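# Reorient a loose object in the palm to match goal

## Task

An object sits loose on the robot hand's upward-facing palm. Using in-hand motion only, rotate it until its orientation relative to the hand matches the two goal pictures. Only this hand may touch it; the wrist camera, its post and the arm's final link count as hand. Any contact between the object and anything else, or the object leaving the hand, fails the task. To finish, the object must rest motionless on the palm or fingers for a moment. It must not touch the wrist, the camera or the camera post, and the palm must face directly upward. No hand motor may read "moving" or "overload" or be building up toward a shutdown; motors dead since the start are exempt. Then declare the task complete. The hand is opened after that, and the object must still be in the goal orientation on the open hand; anything held in place only by the robot does not count.

## Robot and tools

ROBOT. One arm, a six-joint UR-type arm (ur7e), carrying a 16-motor right hand with index, middle, ring and thumb, four motors each. Hand point axes: +z runs along the straightened fingers toward the tips. +x runs across the palm away from the thumb. +y points out of the palm face, which sits at y = -0.062 m. Straight-finger knuckles are at z = -0.017 m and the tips reach 0.139 m beyond that. Bending moves the tips toward +y. Only the rubber fingertip caps grip well. A rigid mast near the wrist, on the palm side, spans x +0.05 to +0.10, z -0.16 to -0.11 and reaches y = +0.06 m; it can collide with things. Palm up means the hand point's +y points along scene +z.

SCENE FRAME. Origin on the table under the arm base, +z up, +y to the left when facing along +x. The state line reports end_effector_position (m), end_effector_quat_wxyz and velocities (m/s, rad/s) in this frame.

execute_actions(actions). actions is a list of actions. Each action is a list of 1 to 15 rows, one row per 1/30 s control step. A shorter list repeats its final row until 15 steps have run. A row holds 24 numbers in [-1, 1], for the one arm and hand together:
1-6: dx, dy, dz, rx, ry, rz. These are an offset, not a pose, in the hand point's own axes. They are measured from the hand point's measured pose when the action began; the first action of a call starts from the last pose a result reported. Every row uses that same start, not the previous row. 1.0 equals 0.6 m of travel or 180 degrees. rx, ry, rz form one rotation vector. Each step is clipped to 100 mm and 16 degrees from the measured pose, so a large offset may need more actions.
7-22: absolute hinge goals, each scaled linearly between its stops, in this order: index_mcp, index_abd, index_pip, index_dip, middle_mcp, middle_abd, middle_pip, middle_dip, ring_mcp, ring_abd, ring_pip, ring_dip, thumb_cmc, thumb_axl, thumb_mcp, thumb_ipl. Brackets give degrees at +1 and -1, then the straight value. Fingers: _mcp bends the knuckle toward the palm as the value goes to -1 (-18, +128; +0.75). _abd swings the finger sideways, away from the thumb, toward -1 (-60, +60; 0.00). _pip (-29, +108; +0.58) and _dip (-21, +117; +0.70) bend the middle and last joints. Thumb: thumb_cmc toward -1 swings it from beside the palm to in front (-20, +120; +0.71). thumb_axl rolls it about its length (-27, +140; +0.68). thumb_mcp (-69, +109; +0.23) and thumb_ipl (-77, +108; +0.17) bend it; with thumb_axl straight they curl toward +z, and at thumb_axl -0.40 they curl in the cmc swing direction.
23: current_limit, mapped linearly from 0 mA at -1 to 550 mA at +1, minimum 11 mA; this also caps hinge speed.
24: speed. Goals are approached at (speed+1)/2 of 5.9 rad/s. Starting values are +0.4 and -0.6, and the last written values persist.
An empty list just returns the state and images.

move(target, speed, stop_force, blocking). target is one 24-number row, as above. Its first six are an offset from the pose in the latest result that shows one. The hand numbers are sent at the start. The path is straight, 0.5 to 10 s long, and is cut off at 10 s. speed is in m/s, 0.002 to 0.5, default 0.25; turning runs at up to twice that in rad/s. stop_force is optional, in newtons, 9 to 40. It ends the path when push against the motion rises that much above its pre-move level, then backs off 2 steps. It is unreliable on rotating moves, unavailable in the first 0.2 s, and must be omitted when moving away from a contact. blocking=false returns after 0.5 s, and in the meantime other motion calls are refused. The "move:" line reports done, off_target, moving, held, fault or contact, plus limits=paced or held.

wait(seconds): 0 to 10; the arm holds its last command. stop(): brakes a running move. zoom_image(camera, region): camera is cam_high, cam_low or cam_wrist; region is [x0, y0, x1, y1] in pixels from the top-left, at most 504 by 504. cam_high and cam_low are 504x504 and cam_wrist is 616x616 fisheye. show_instructions(): shows the goal images. read_manual(section): licence texts only. finished_scene(scene): pass the current scene's number to declare done; this cannot be undone.

RESULTS. hand_goal shows the goals as written; repeating them keeps a grip. hand_measured shows actual hinge positions; repeating them relaxes a grip. hand_current_ma: positive means pushing toward -1. hand_state: moving, goal (within 0.02), blocked, or overload. A motor at 495 mA or more accumulates seconds, and the count drains at the same rate below that. At 5 s the motor shuts off for 10 s. Wrist force and torque are in end-effector axes, with an offset of a few newtons, noise, and saturation near 50 N.

AVOID. Do not let the object touch anything but the hand, roll off, or fall; the table must stay undisturbed. Contact torque at joint limits (130, 130, 130, 24.3, 24.3, 24.3 N m) or 150 N of external force causes a 10 s stop, and the rest of the call is skipped. A HAND FAULT line likewise cancels later motion calls in that reply. Keep currents under 495 mA so motors don't shut down, and watch MOTOR HOT warnings (70 °C; brakes engage at 85 °C). Arm motion lags commands by about 0.17 s. The object may be nudged by outside pushes. Before declaring done, turn the palm up, let every motor settle at goal, and keep the object off the wrist, camera and mast.

Each tool is called after "Request:" as a command line: name --argument value for each argument, lists and objects as JSON in quotes; but a table of rows of numbers goes row by row, as --pt "numbers of a row", without its own name.

Reference images:

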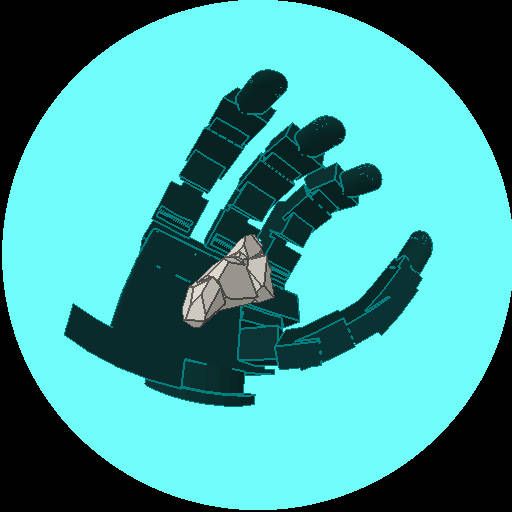

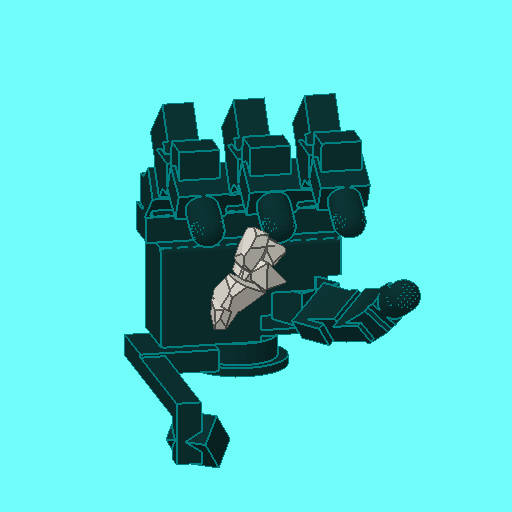

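## Session

Request:
execute_actions --actions '[]'

Scene clock: 0.00 s.
end_effector_position=(+0.6136, +0.0569, +0.5017) hand_goal=(+0.046, +0.000, -0.008, +0.280, +0.046, +0.000, -0.008, +0.280, +0.046, +0.000, -0.008, +0.280, -0.104, +0.266, +0.032, -0.018) hand_measured=(+0.062, +0.000, -0.006, +0.282, +0.060, +0.000, -0.006, +0.282, +0.060, +0.000, -0.006, +0.282, -0.092, +0.270, +0.034, -0.016) hand_current_ma=(+84, +0, +13, +12, +80, +0, +13, +13, +80, +0, +13, +12, +67, +25, +13, +11) hand_state=(goal, goal, goal, goal, goal, goal, goal, goal, goal, goal, goal, goal, goal, goal, goal, goal) hand_current_limit=0.40 hand_speed=-0.60 end_effector_quat_wxyz=(+0.497, +0.465, +0.517, +0.519) end_effector_velocity=(-0.000, -0.000, +0.000) end_effector_angular_velocity=(+0.000, -0.000, -0.001)
Joint positions: [-0.144 -1.164  2.187 -4.191 -1.305 -0.023]
Joint velocities: [ 0.    -0.     0.    -0.    -0.001  0.   ]
Joint torques (N m, as the arm reports them, + toward a larger angle): no reading
Wrist force (N, on the end effector, along its own x y z axes, offset not removed): no reading
Wrist torque (N m, same axes, about the end effector's origin, offset not removed): no reading
Hand target: +0.614, +0.057, +0.502; +0.497, +0.465, +0.517, +0.519

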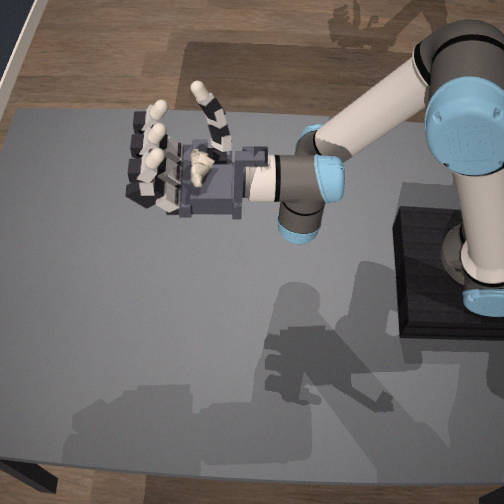

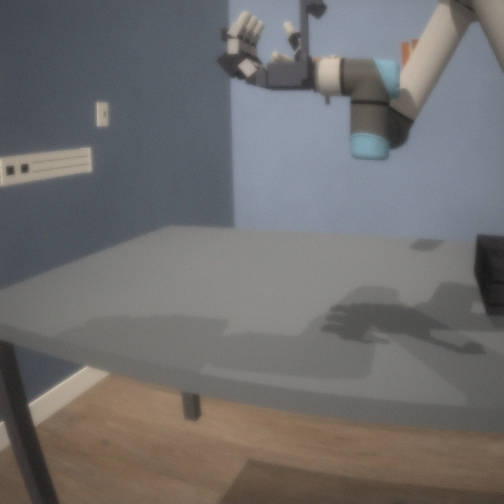

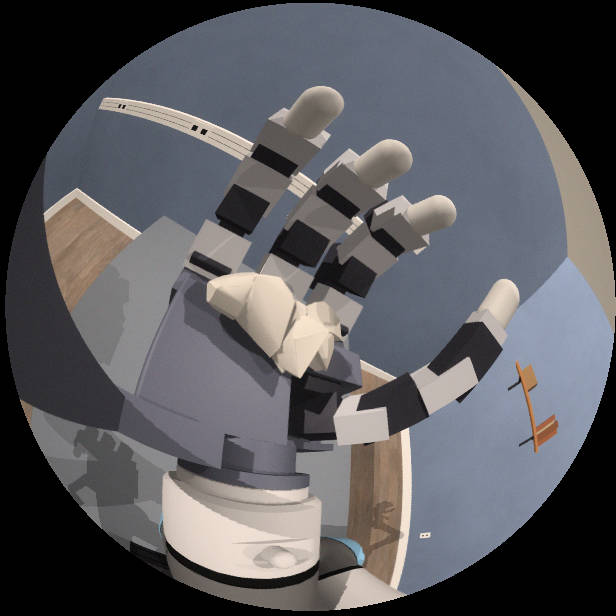

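Request:
zoom_image --camera "cam_wrist" --region '[140, 200, 420, 460]'

Request:
zoom_image --camera "cam_high" --region '[120, 70, 280, 230]'

Request:
show_instructions

Region (140, 200, 420, 460) of cam_wrist's 616x616 image, scaled by 1.800, with more detail than that image has; it fills the top 468 rows of this view, and the rest is white.

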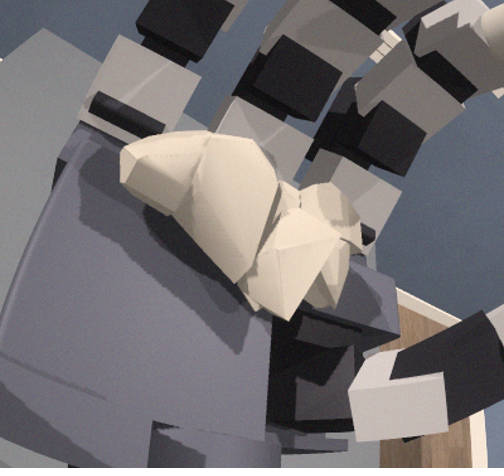

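Region (120, 70, 280, 230) of cam_high's 504x504 image, scaled by 3.150, with more detail than that image has.

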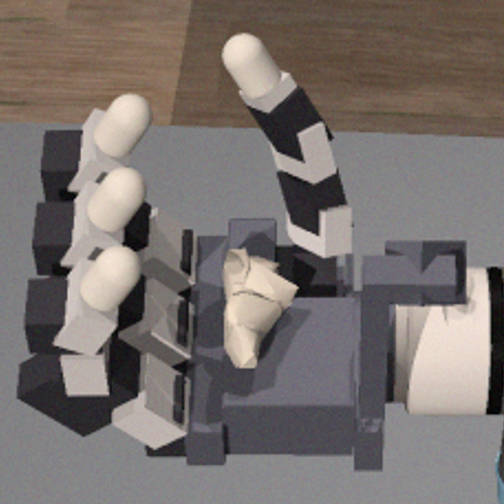

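Reference images for this scene: goal picture from the wrist camera place, goal picture looking into the palm.

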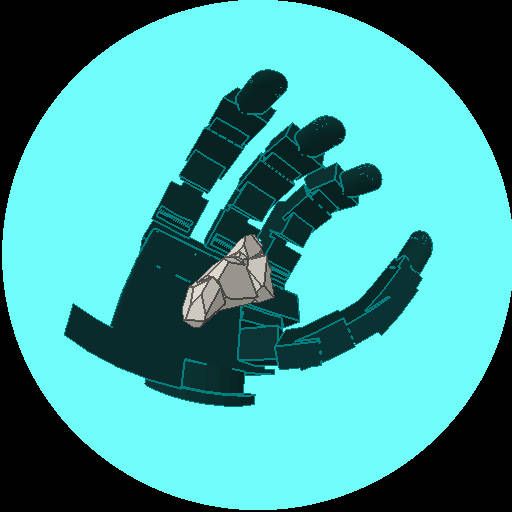

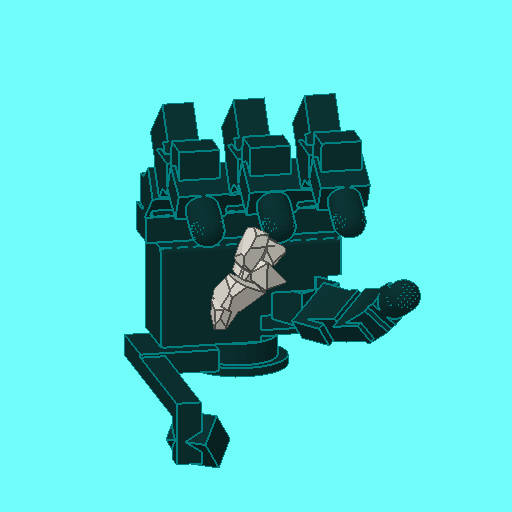

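Request:
move --target '[0,0,0,0,0,0,0.046,0,0,0.28,0.4,0,-0.9,-0.7,0.046,0,0,0.28,-0.104,0.266,0.032,-0.018,0.4,-0.3]'

Request:
move --target '[0,0,0,0,0,0,0.046,0,0,0.28,-0.1,0,-0.9,-0.5,0.046,0,0,0.28,-0.104,0.266,0.032,-0.018,0.4,-0.7]'

Request:
zoom_image --camera "cam_high" --region '[120, 70, 280, 230]'

Scene clock: 25.87 s.
end_effector_position=(+0.6136, +0.0569, +0.5017) hand_goal=(+0.046, +0.000, +0.000, +0.280, +0.400, +0.000, -0.900, -0.700, +0.046, +0.000, +0.000, +0.280, -0.104, +0.266, +0.032, -0.018) hand_measured=(+0.062, +0.000, -0.002, +0.282, +0.406, +0.000, -0.900, -0.698, +0.060, +0.000, -0.002, +0.282, -0.092, +0.270, +0.034, -0.016) hand_current_ma=(+83, +0, -14, +12, +30, +0, +5, +13, +80, +0, -14, +12, +67, +25, +13, +11) hand_state=(goal, goal, goal, goal, goal, goal, goal, goal, goal, goal, goal, goal, goal, goal, goal, goal) hand_current_limit=0.40 hand_speed=-0.30 end_effector_quat_wxyz=(+0.497, +0.465, +0.517, +0.519) end_effector_velocity=(+0.000, -0.000, -0.001) end_effector_angular_velocity=(+0.001, +0.002, -0.000)
Joint positions: [-0.144 -1.164  2.187 -4.191 -1.305 -0.023]
Joint velocities: [-0.     0.001  0.     0.002  0.     0.   ]
Joint torques (N m, as the arm reports them, + toward a larger angle): [  8.42 -29.28  -1.08  -2.91  -1.73  -2.75]
Wrist force (N, on the end effector, along its own x y z axes, offset not removed): [-1.7 0.2 -3.2]
Wrist torque (N m, same axes, about the end effector's origin, offset not removed): [0.10 0.16 -0.23]
Hand target: +0.614, +0.057, +0.502; +0.497, +0.465, +0.517, +0.519
Off the commanded pose: 0.000 m, 0 deg.
move: done

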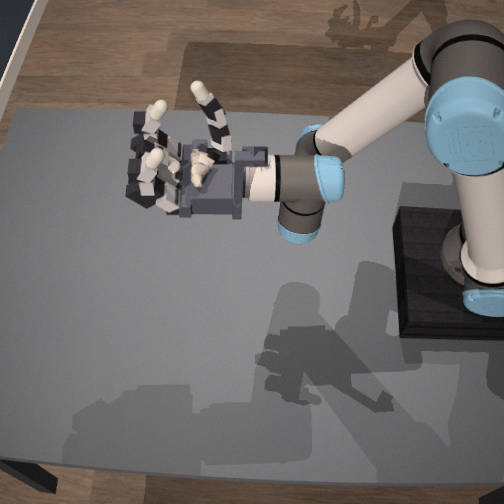

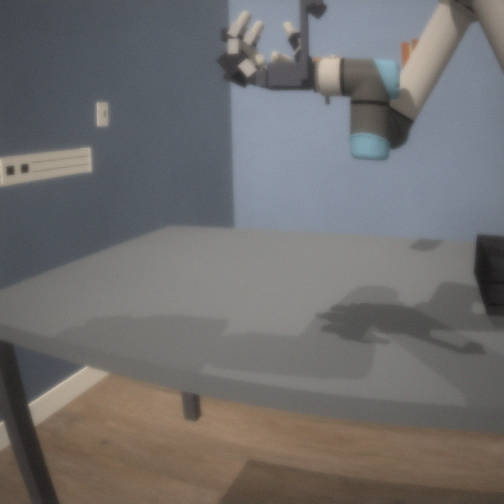

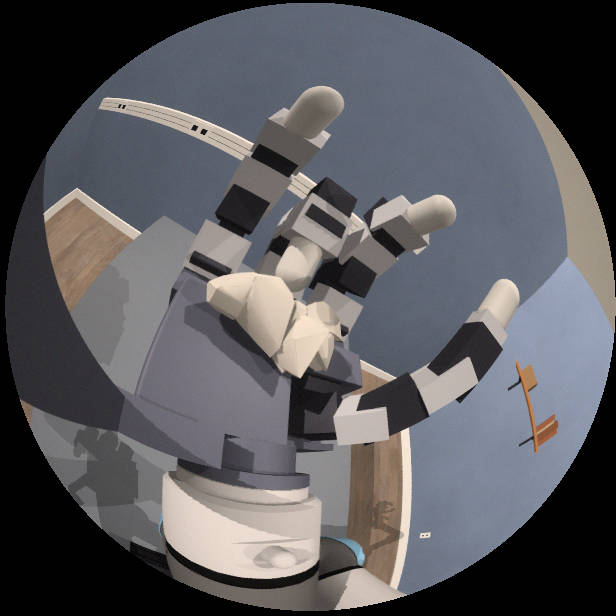

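Scene clock: 26.80 s.
end_effector_position=(+0.6136, +0.0569, +0.5017) hand_goal=(+0.046, +0.000, +0.000, +0.280, -0.100, +0.000, -0.900, -0.500, +0.046, +0.000, +0.000, +0.280, -0.104, +0.266, +0.032, -0.018) hand_measured=(+0.062, +0.000, -0.002, +0.282, -0.048, +0.000, -0.894, -0.508, +0.060, +0.000, -0.002, +0.282, -0.092, +0.270, +0.034, -0.016) hand_current_ma=(+83, +0, -14, +12, +277, +0, +38, -44, +80, +0, -14, +12, +67, +25, +13, +11) hand_state=(goal, goal, goal, goal, blocked, goal, goal, goal, goal, goal, goal, goal, goal, goal, goal, goal) hand_current_limit=0.40 hand_speed=-0.70 end_effector_quat_wxyz=(+0.497, +0.465, +0.517, +0.519) end_effector_velocity=(-0.000, +0.000, -0.000) end_effector_angular_velocity=(-0.001, +0.000, +0.001)
Joint positions: [-0.144 -1.164  2.187 -4.191 -1.305 -0.023]
Joint velocities: [-0.     0.     0.001 -0.001  0.001 -0.001]
Joint torques (N m, as the arm reports them, + toward a larger angle): [  7.24 -28.75  -1.73  -2.72  -1.7   -2.68]
Wrist force (N, on the end effector, along its own x y z axes, offset not removed): [-0.5 0.1 -1.9]
Wrist torque (N m, same axes, about the end effector's origin, offset not removed): [-0.03 0.05 -0.17]
Hand target: +0.614, +0.057, +0.502; +0.497, +0.465, +0.517, +0.519
Off the commanded pose: 0.000 m, 0 deg.
move: done

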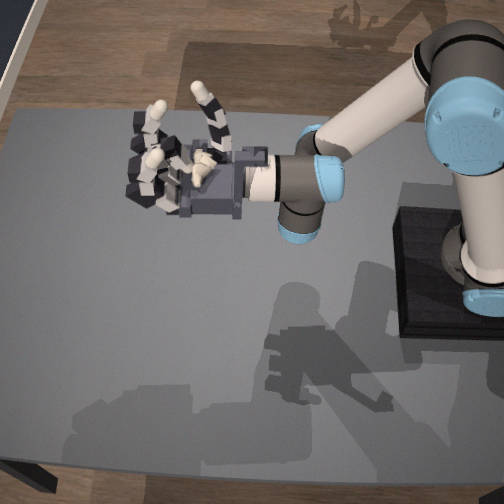

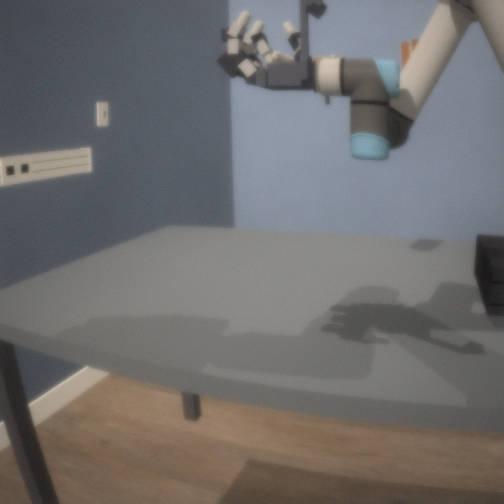

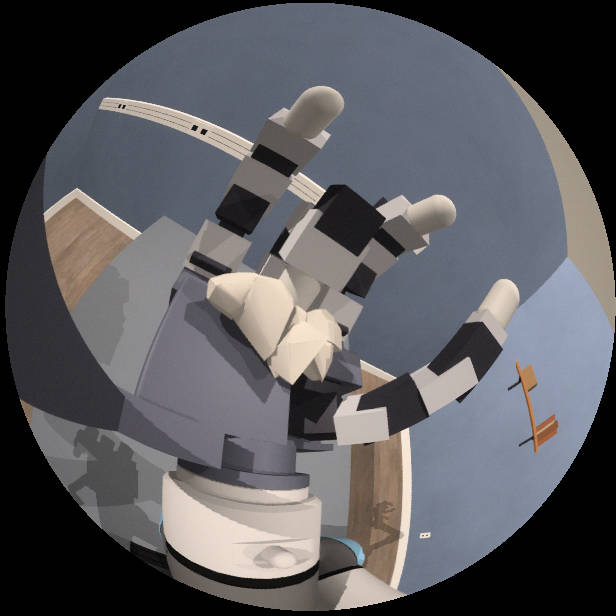

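Region (120, 70, 280, 230) of cam_high's 504x504 image, scaled by 3.150, with more detail than that image has.

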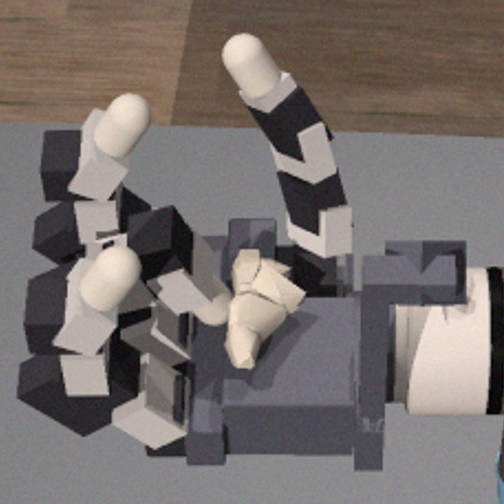

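Request:
move --target '[0,0,0,0,0,0,0.046,0,0,0.28,0.4,0,-0.5,-0.5,0.4,-0.4,-0.9,-0.7,-0.104,0.266,0.032,-0.018,0.4,-0.3]'

Request:
move --target '[0,0,0,0,0,0,0.046,0,0,0.28,0.2,0,0,0.28,-0.1,-0.4,-0.9,-0.4,-0.104,0.266,0.032,-0.018,0.4,-0.7]'

Request:
move --target '[0,0,0,0,0,0,0.046,0,0,0.28,0.2,0,0,0.28,-0.3,-0.5,-0.85,0.0,-0.104,0.266,0.032,-0.018,0.4,-0.7]'

Request:
zoom_image --camera "cam_high" --region '[120, 70, 280, 230]'

Scene clock: 38.83 s.
end_effector_position=(+0.6136, +0.0569, +0.5017) hand_goal=(+0.046, +0.000, +0.000, +0.280, +0.400, +0.000, -0.500, -0.500, +0.400, -0.400, -0.900, -0.700, -0.104, +0.266, +0.032, -0.018) hand_measured=(+0.062, +0.000, -0.002, +0.282, +0.406, +0.000, -0.504, -0.504, +0.404, -0.398, -0.898, -0.698, -0.092, +0.270, +0.034, -0.016) hand_current_ma=(+83, +0, -14, +12, +28, +0, -23, -21, +28, +12, +5, +12, +67, +25, +13, +11) hand_state=(goal, goal, goal, goal, goal, goal, goal, goal, goal, goal, goal, goal, goal, goal, goal, goal) hand_current_limit=0.40 hand_speed=-0.30 end_effector_quat_wxyz=(+0.497, +0.465, +0.517, +0.519) end_effector_velocity=(-0.000, -0.000, +0.001) end_effector_angular_velocity=(+0.000, -0.001, -0.001)
Joint positions: [-0.144 -1.164  2.187 -4.191 -1.305 -0.023]
Joint velocities: [ 0.    -0.001 -0.     0.    -0.002  0.   ]
Joint torques (N m, as the arm reports them, + toward a larger angle): [  7.92 -29.24  -0.8   -3.    -1.54  -2.55]
Wrist force (N, on the end effector, along its own x y z axes, offset not removed): [-1.3 0.0 -2.4]
Wrist torque (N m, same axes, about the end effector's origin, offset not removed): [0.11 0.13 -0.22]
Hand target: +0.614, +0.057, +0.502; +0.497, +0.465, +0.517, +0.519
Off the commanded pose: 0.000 m, 0 deg.
move: done

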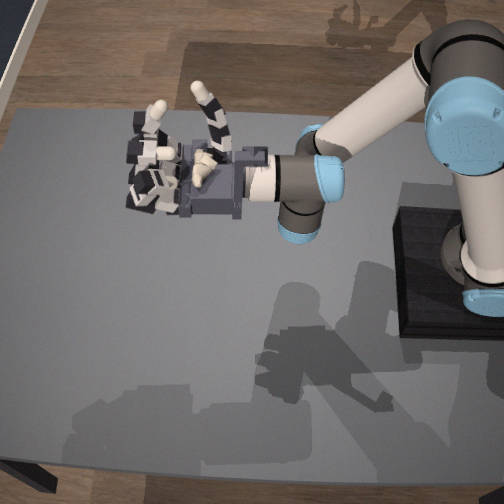

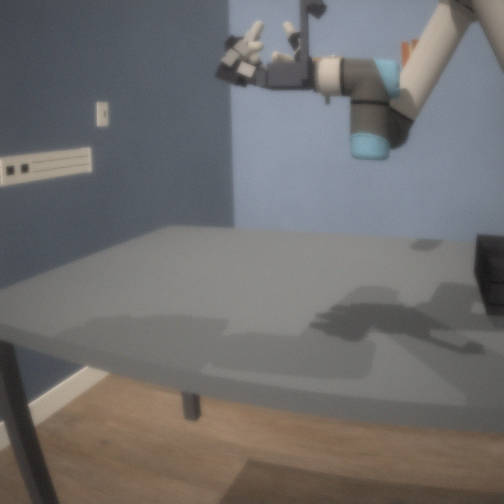

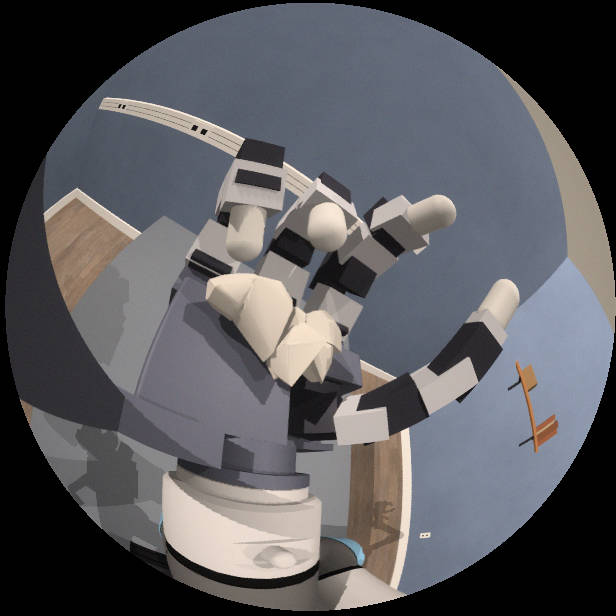

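Scene clock: 40.17 s.
end_effector_position=(+0.6136, +0.0569, +0.5017) hand_goal=(+0.046, +0.000, +0.000, +0.280, +0.200, +0.000, +0.000, +0.280, -0.100, -0.400, -0.900, -0.400, -0.104, +0.266, +0.032, -0.018) hand_measured=(+0.062, +0.000, -0.002, +0.282, +0.216, +0.000, -0.002, +0.276, -0.092, -0.398, -0.900, -0.402, -0.092, +0.270, +0.034, -0.016) hand_current_ma=(+83, +0, -14, +12, +88, +0, -11, -18, +45, +12, +2, -17, +67, +25, +13, +11) hand_state=(goal, goal, goal, goal, goal, goal, goal, goal, goal, goal, goal, goal, goal, goal, goal, goal) hand_current_limit=0.40 hand_speed=-0.70 end_effector_quat_wxyz=(+0.497, +0.465, +0.517, +0.519) end_effector_velocity=(-0.000, -0.000, +0.002) end_effector_angular_velocity=(-0.001, -0.004, -0.000)
Joint positions: [-0.144 -1.164  2.187 -4.191 -1.305 -0.023]
Joint velocities: [-0.    -0.001 -0.002 -0.001  0.    -0.   ]
Joint torques (N m, as the arm reports them, + toward a larger angle): [  8.41 -28.27  -0.61  -3.02  -1.79  -2.83]
Wrist force (N, on the end effector, along its own x y z axes, offset not removed): [-0.2 -0.5 -2.3]
Wrist torque (N m, same axes, about the end effector's origin, offset not removed): [-0.15 0.00 -0.20]
Hand target: +0.614, +0.057, +0.502; +0.497, +0.465, +0.517, +0.519
Off the commanded pose: 0.000 m, 0 deg.
move: done

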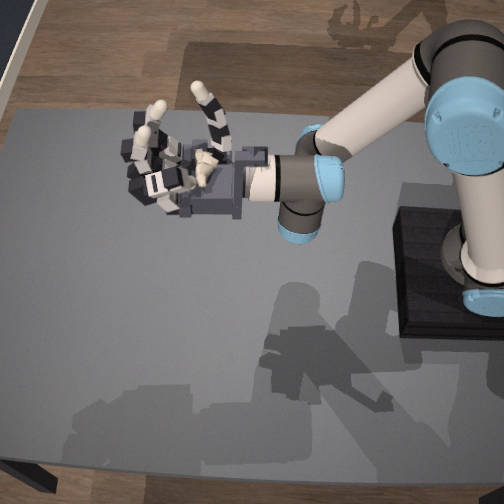

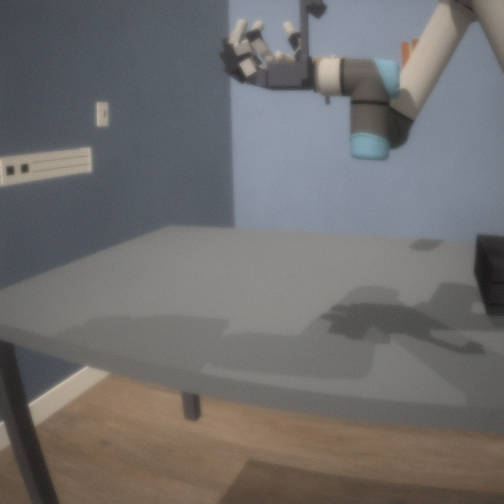

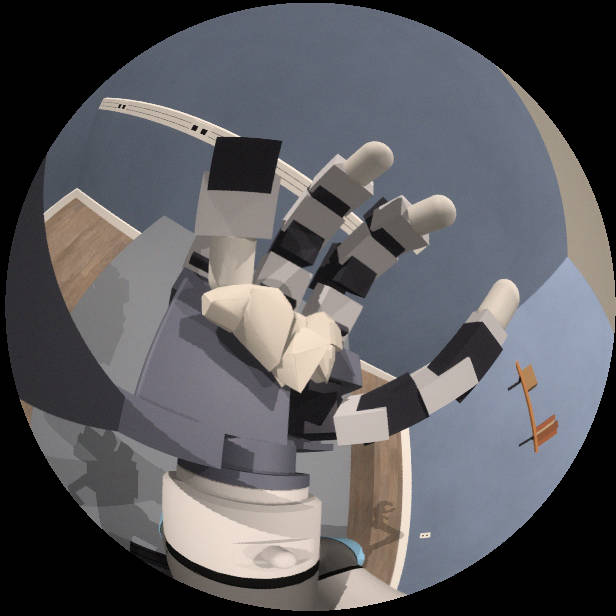

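Scene clock: 41.00 s.
end_effector_position=(+0.6136, +0.0569, +0.5017) hand_goal=(+0.046, +0.000, +0.000, +0.280, +0.200, +0.000, +0.000, +0.280, -0.300, -0.500, -0.850, +0.000, -0.104, +0.266, +0.032, -0.018) hand_measured=(+0.062, +0.000, -0.002, +0.282, +0.216, +0.000, -0.002, +0.276, -0.298, -0.498, -0.856, -0.004, -0.092, +0.270, +0.034, -0.016) hand_current_ma=(+83, +0, -14, +12, +88, +0, -11, -18, +13, +6, -32, -20, +67, +25, +13, +11) hand_state=(goal, goal, goal, goal, goal, goal, goal, goal, goal, goal, goal, goal, goal, goal, goal, goal) hand_current_limit=0.40 hand_speed=-0.70 end_effector_quat_wxyz=(+0.497, +0.465, +0.517, +0.519) end_effector_velocity=(+0.000, -0.000, +0.000) end_effector_angular_velocity=(+0.000, -0.000, -0.000)
Joint positions: [-0.144 -1.164  2.187 -4.191 -1.305 -0.023]
Joint velocities: [-0.  0. -0. -0. -0.  0.]
Joint torques (N m, as the arm reports them, + toward a larger angle): [  9.   -30.09   0.01  -3.13  -1.4   -2.63]
Wrist force (N, on the end effector, along its own x y z axes, offset not removed): [-1.7 1.3 0.0]
Wrist torque (N m, same axes, about the end effector's origin, offset not removed): [-0.15 0.13 -0.15]
Hand target: +0.614, +0.057, +0.502; +0.497, +0.465, +0.517, +0.519
Off the commanded pose: 0.000 m, 0 deg.
move: done

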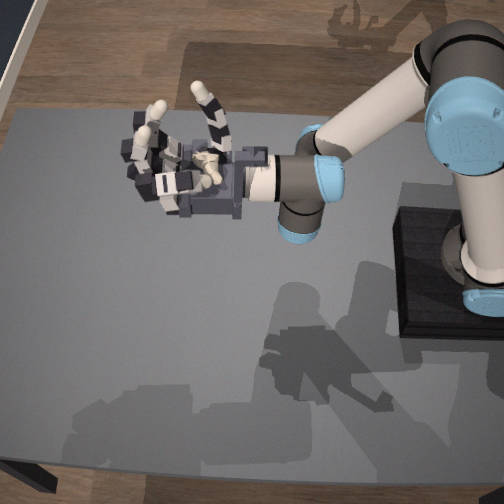

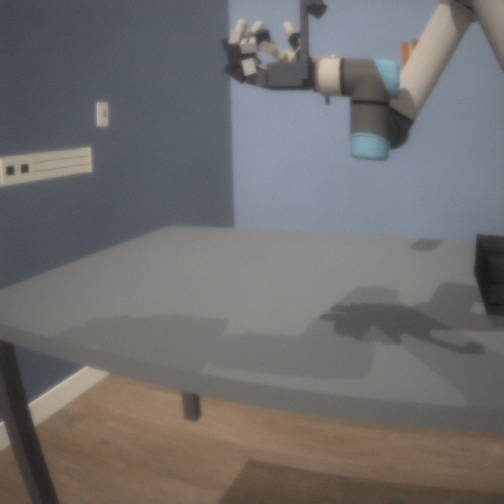

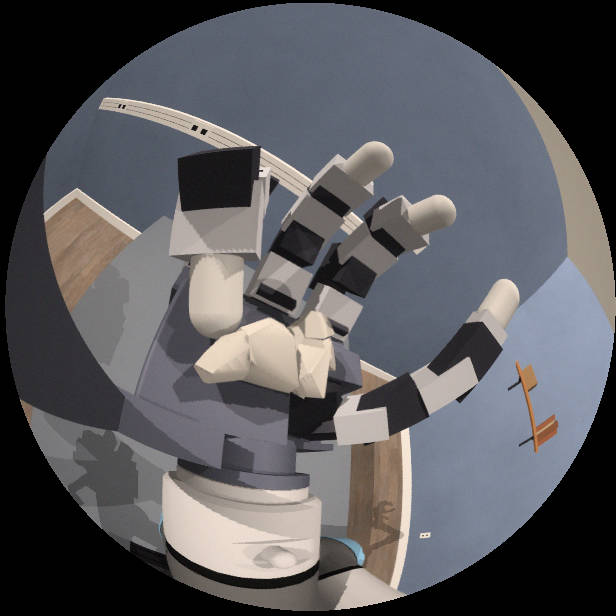

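Region (120, 70, 280, 230) of cam_high's 504x504 image, scaled by 3.150, with more detail than that image has.

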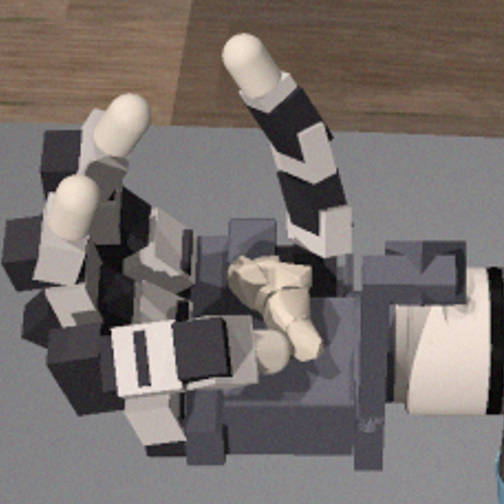

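Working; ~30° more.

Request:
move --target '[0,0,0,0,0,0,0.046,0,0,0.28,0.2,0,0,0.28,-0.45,-0.75,-0.85,0.15,-0.104,0.266,0.032,-0.018,0.4,-0.7]'

Request:
zoom_image --camera "cam_high" --region '[120, 70, 280, 230]'

Scene clock: 48.90 s.
end_effector_position=(+0.6136, +0.0569, +0.5017) hand_goal=(+0.046, +0.000, +0.000, +0.280, +0.200, +0.000, +0.000, +0.280, -0.450, -0.750, -0.850, +0.150, -0.104, +0.266, +0.032, -0.018) hand_measured=(+0.062, +0.000, -0.002, +0.282, +0.216, +0.000, -0.002, +0.276, -0.450, -0.748, -0.856, +0.148, -0.092, +0.270, +0.034, -0.016) hand_current_ma=(+83, +0, -14, +12, +88, +0, -11, -18, +3, +11, -32, -17, +67, +25, +13, +11) hand_state=(goal, goal, goal, goal, goal, goal, goal, goal, goal, goal, goal, goal, goal, goal, goal, goal) hand_current_limit=0.40 hand_speed=-0.70 end_effector_quat_wxyz=(+0.497, +0.465, +0.517, +0.519) end_effector_velocity=(+0.000, -0.000, -0.001) end_effector_angular_velocity=(+0.001, +0.003, -0.000)
Joint positions: [-0.144 -1.164  2.187 -4.191 -1.305 -0.023]
Joint velocities: [-0.     0.002  0.001  0.     0.     0.   ]
Joint torques (N m, as the arm reports them, + toward a larger angle): [  6.68 -30.94  -0.89  -3.27  -1.86  -2.54]
Wrist force (N, on the end effector, along its own x y z axes, offset not removed): [-1.2 1.4 0.5]
Wrist torque (N m, same axes, about the end effector's origin, offset not removed): [-0.10 0.03 -0.21]
Hand target: +0.614, +0.057, +0.502; +0.497, +0.465, +0.517, +0.519
Off the commanded pose: 0.000 m, 0 deg.
move: done

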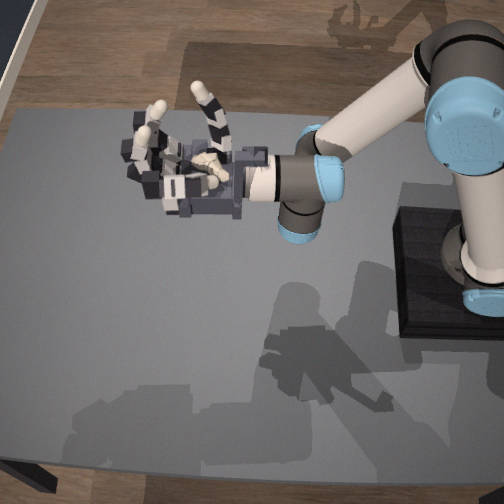

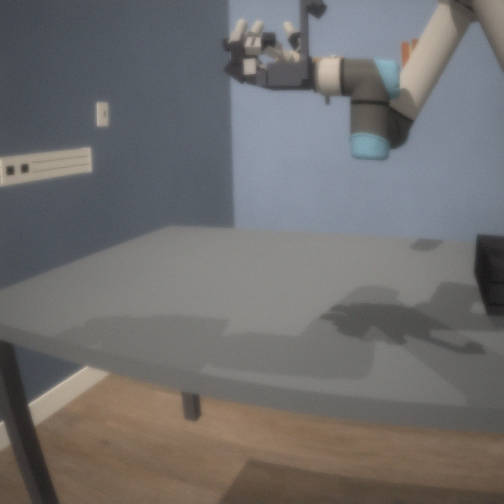

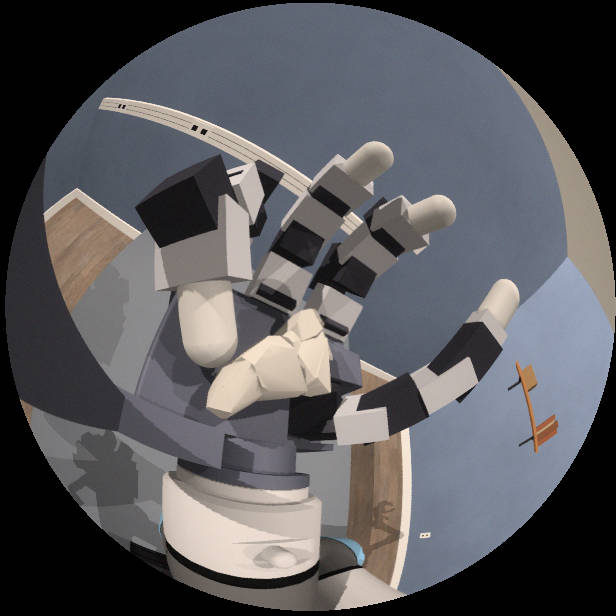

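Region (120, 70, 280, 230) of cam_high's 504x504 image, scaled by 3.150, with more detail than that image has.

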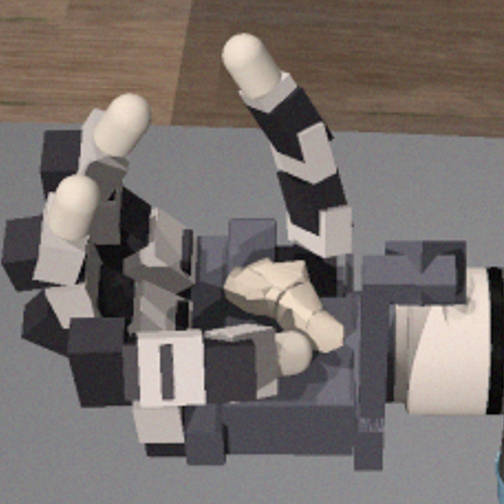

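Request:
move --target '[0,0,0,0,0,0,0.046,0,0,0.28,0.2,0,0,0.28,-0.5,-0.95,-0.92,0.1,-0.104,0.266,0.032,-0.018,0.4,-0.7]'

Request:
move --target '[0,0,0,0,0,0,0.046,0,0,0.28,0.2,0,0,0.28,0.2,0,-0.6,0.1,-0.104,0.266,0.032,-0.018,0.4,-0.5]'

Request:
zoom_image --camera "cam_high" --region '[120, 70, 280, 230]'

Scene clock: 56.57 s.
end_effector_position=(+0.6136, +0.0569, +0.5017) hand_goal=(+0.046, +0.000, +0.000, +0.280, +0.200, +0.000, +0.000, +0.280, -0.500, -0.950, -0.920, +0.100, -0.104, +0.266, +0.032, -0.018) hand_measured=(+0.062, +0.000, -0.002, +0.282, +0.216, +0.000, -0.002, +0.276, -0.482, -0.948, -0.884, +0.116, -0.092, +0.270, +0.034, -0.016) hand_current_ma=(+83, +0, -14, +12, +88, +0, -11, -18, +108, +11, +185, +95, +67, +25, +13, +11) hand_state=(goal, goal, goal, goal, goal, goal, goal, goal, goal, goal, blocked, goal, goal, goal, goal, goal) hand_current_limit=0.40 hand_speed=-0.70 end_effector_quat_wxyz=(+0.497, +0.465, +0.517, +0.519) end_effector_velocity=(+0.000, +0.000, -0.000) end_effector_angular_velocity=(-0.000, +0.001, +0.001)
Joint positions: [-0.144 -1.164  2.187 -4.191 -1.305 -0.023]
Joint velocities: [ 0.001  0.001 -0.     0.001  0.    -0.   ]
Joint torques (N m, as the arm reports them, + toward a larger angle): [  8.37 -29.66  -1.08  -2.9   -2.04  -2.71]
Wrist force (N, on the end effector, along its own x y z axes, offset not removed): [0.8 2.0 -0.4]
Wrist torque (N m, same axes, about the end effector's origin, offset not removed): [0.11 -0.20 -0.01]
Hand target: +0.614, +0.057, +0.502; +0.497, +0.465, +0.517, +0.519
Off the commanded pose: 0.000 m, 0 deg.
move: done

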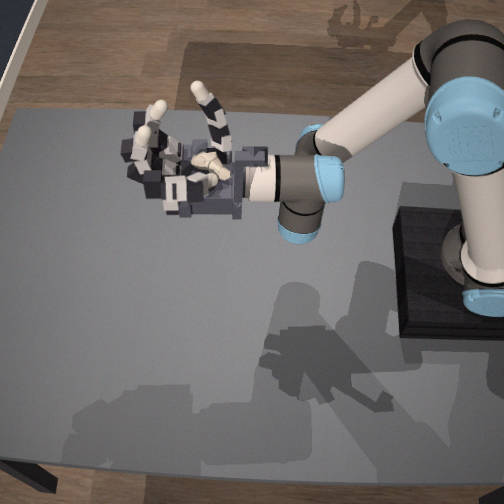

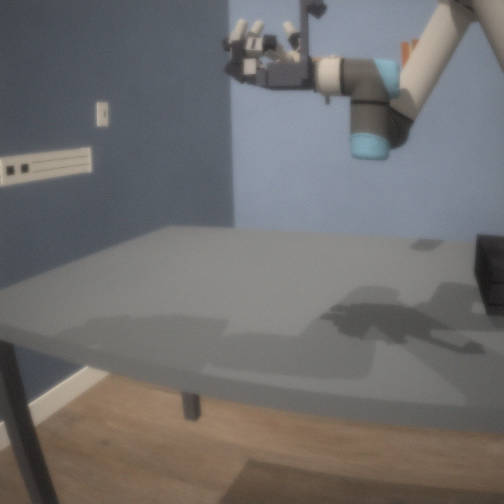

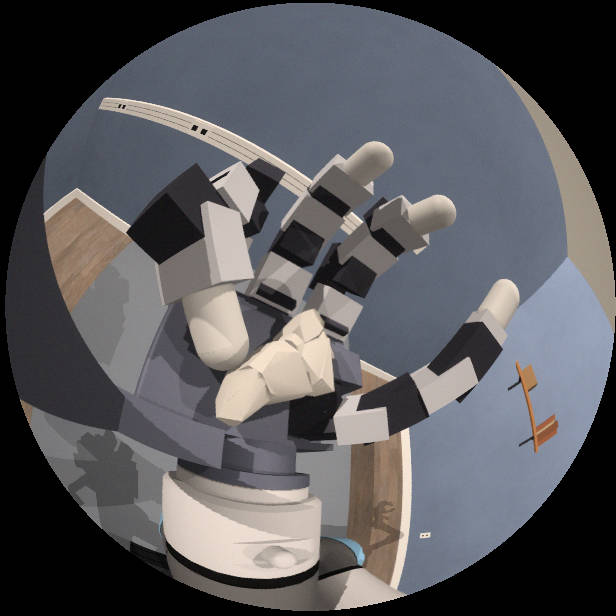

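Scene clock: 57.67 s.
end_effector_position=(+0.6136, +0.0569, +0.5017) hand_goal=(+0.046, +0.000, +0.000, +0.280, +0.200, +0.000, +0.000, +0.280, +0.200, +0.000, -0.600, +0.100, -0.104, +0.266, +0.032, -0.018) hand_measured=(+0.062, +0.000, -0.002, +0.282, +0.216, +0.000, -0.002, +0.276, +0.202, -0.004, -0.606, +0.102, -0.092, +0.270, +0.034, -0.016) hand_current_ma=(+83, +0, -14, +12, +88, +0, -11, -18, +17, -16, -32, +11, +67, +25, +13, +11) hand_state=(goal, goal, goal, goal, goal, goal, goal, goal, goal, goal, goal, goal, goal, goal, goal, goal) hand_current_limit=0.40 hand_speed=-0.50 end_effector_quat_wxyz=(+0.497, +0.465, +0.517, +0.519) end_effector_velocity=(+0.001, +0.000, +0.001) end_effector_angular_velocity=(-0.001, -0.002, +0.001)
Joint positions: [-0.144 -1.164  2.187 -4.191 -1.305 -0.023]
Joint velocities: [ 0.     0.001 -0.003  0.     0.    -0.   ]
Joint torques (N m, as the arm reports them, + toward a larger angle): [  8.46 -29.84  -1.41  -3.27  -1.75  -2.65]
Wrist force (N, on the end effector, along its own x y z axes, offset not removed): [0.6 -1.4 0.9]
Wrist torque (N m, same axes, about the end effector's origin, offset not removed): [-0.39 -0.16 0.01]
Hand target: +0.614, +0.057, +0.502; +0.497, +0.465, +0.517, +0.519
Off the commanded pose: 0.000 m, 0 deg.
move: done

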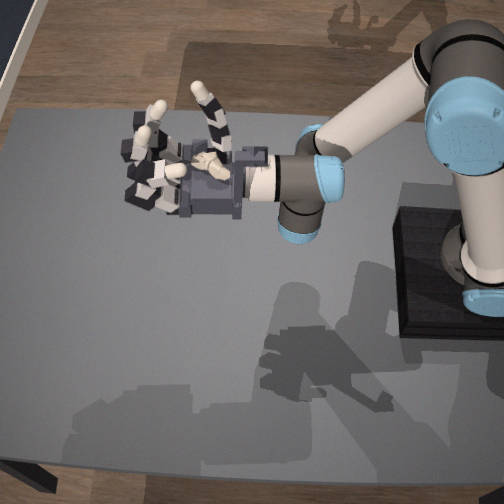

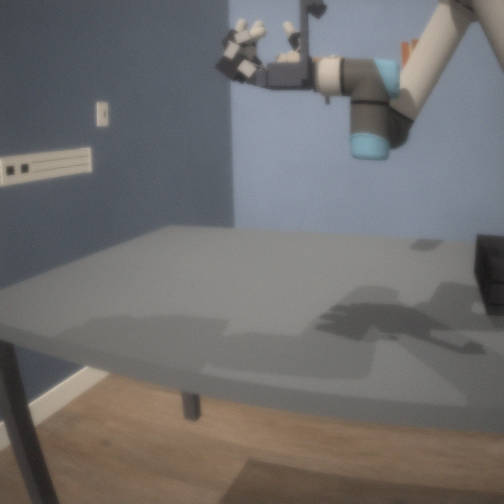

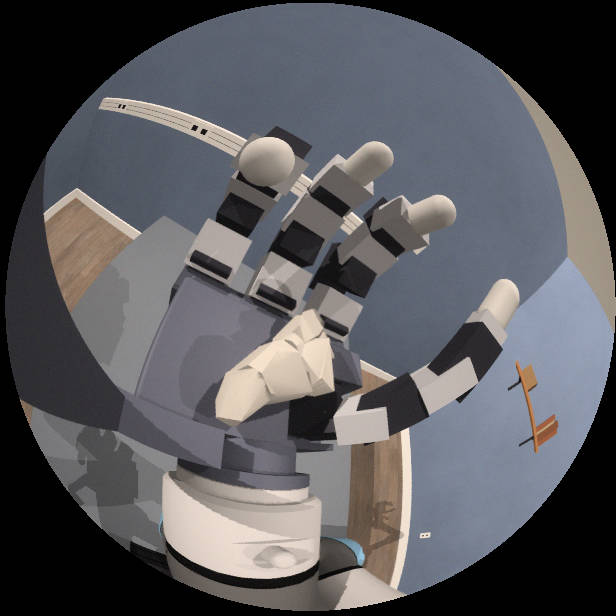

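Region (120, 70, 280, 230) of cam_high's 504x504 image, scaled by 3.150, with more detail than that image has.

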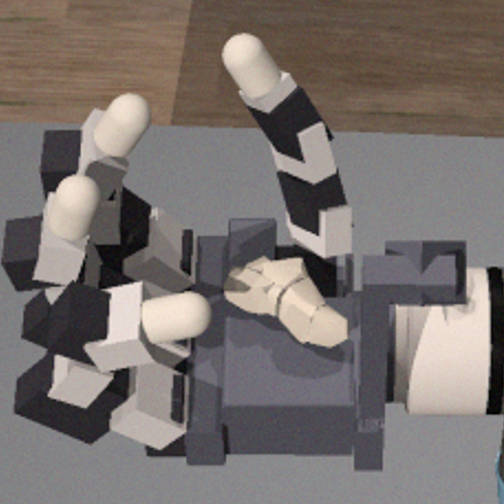

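Close match.

Request:
finished_scene --scene 1

The scene is finished: the task was done.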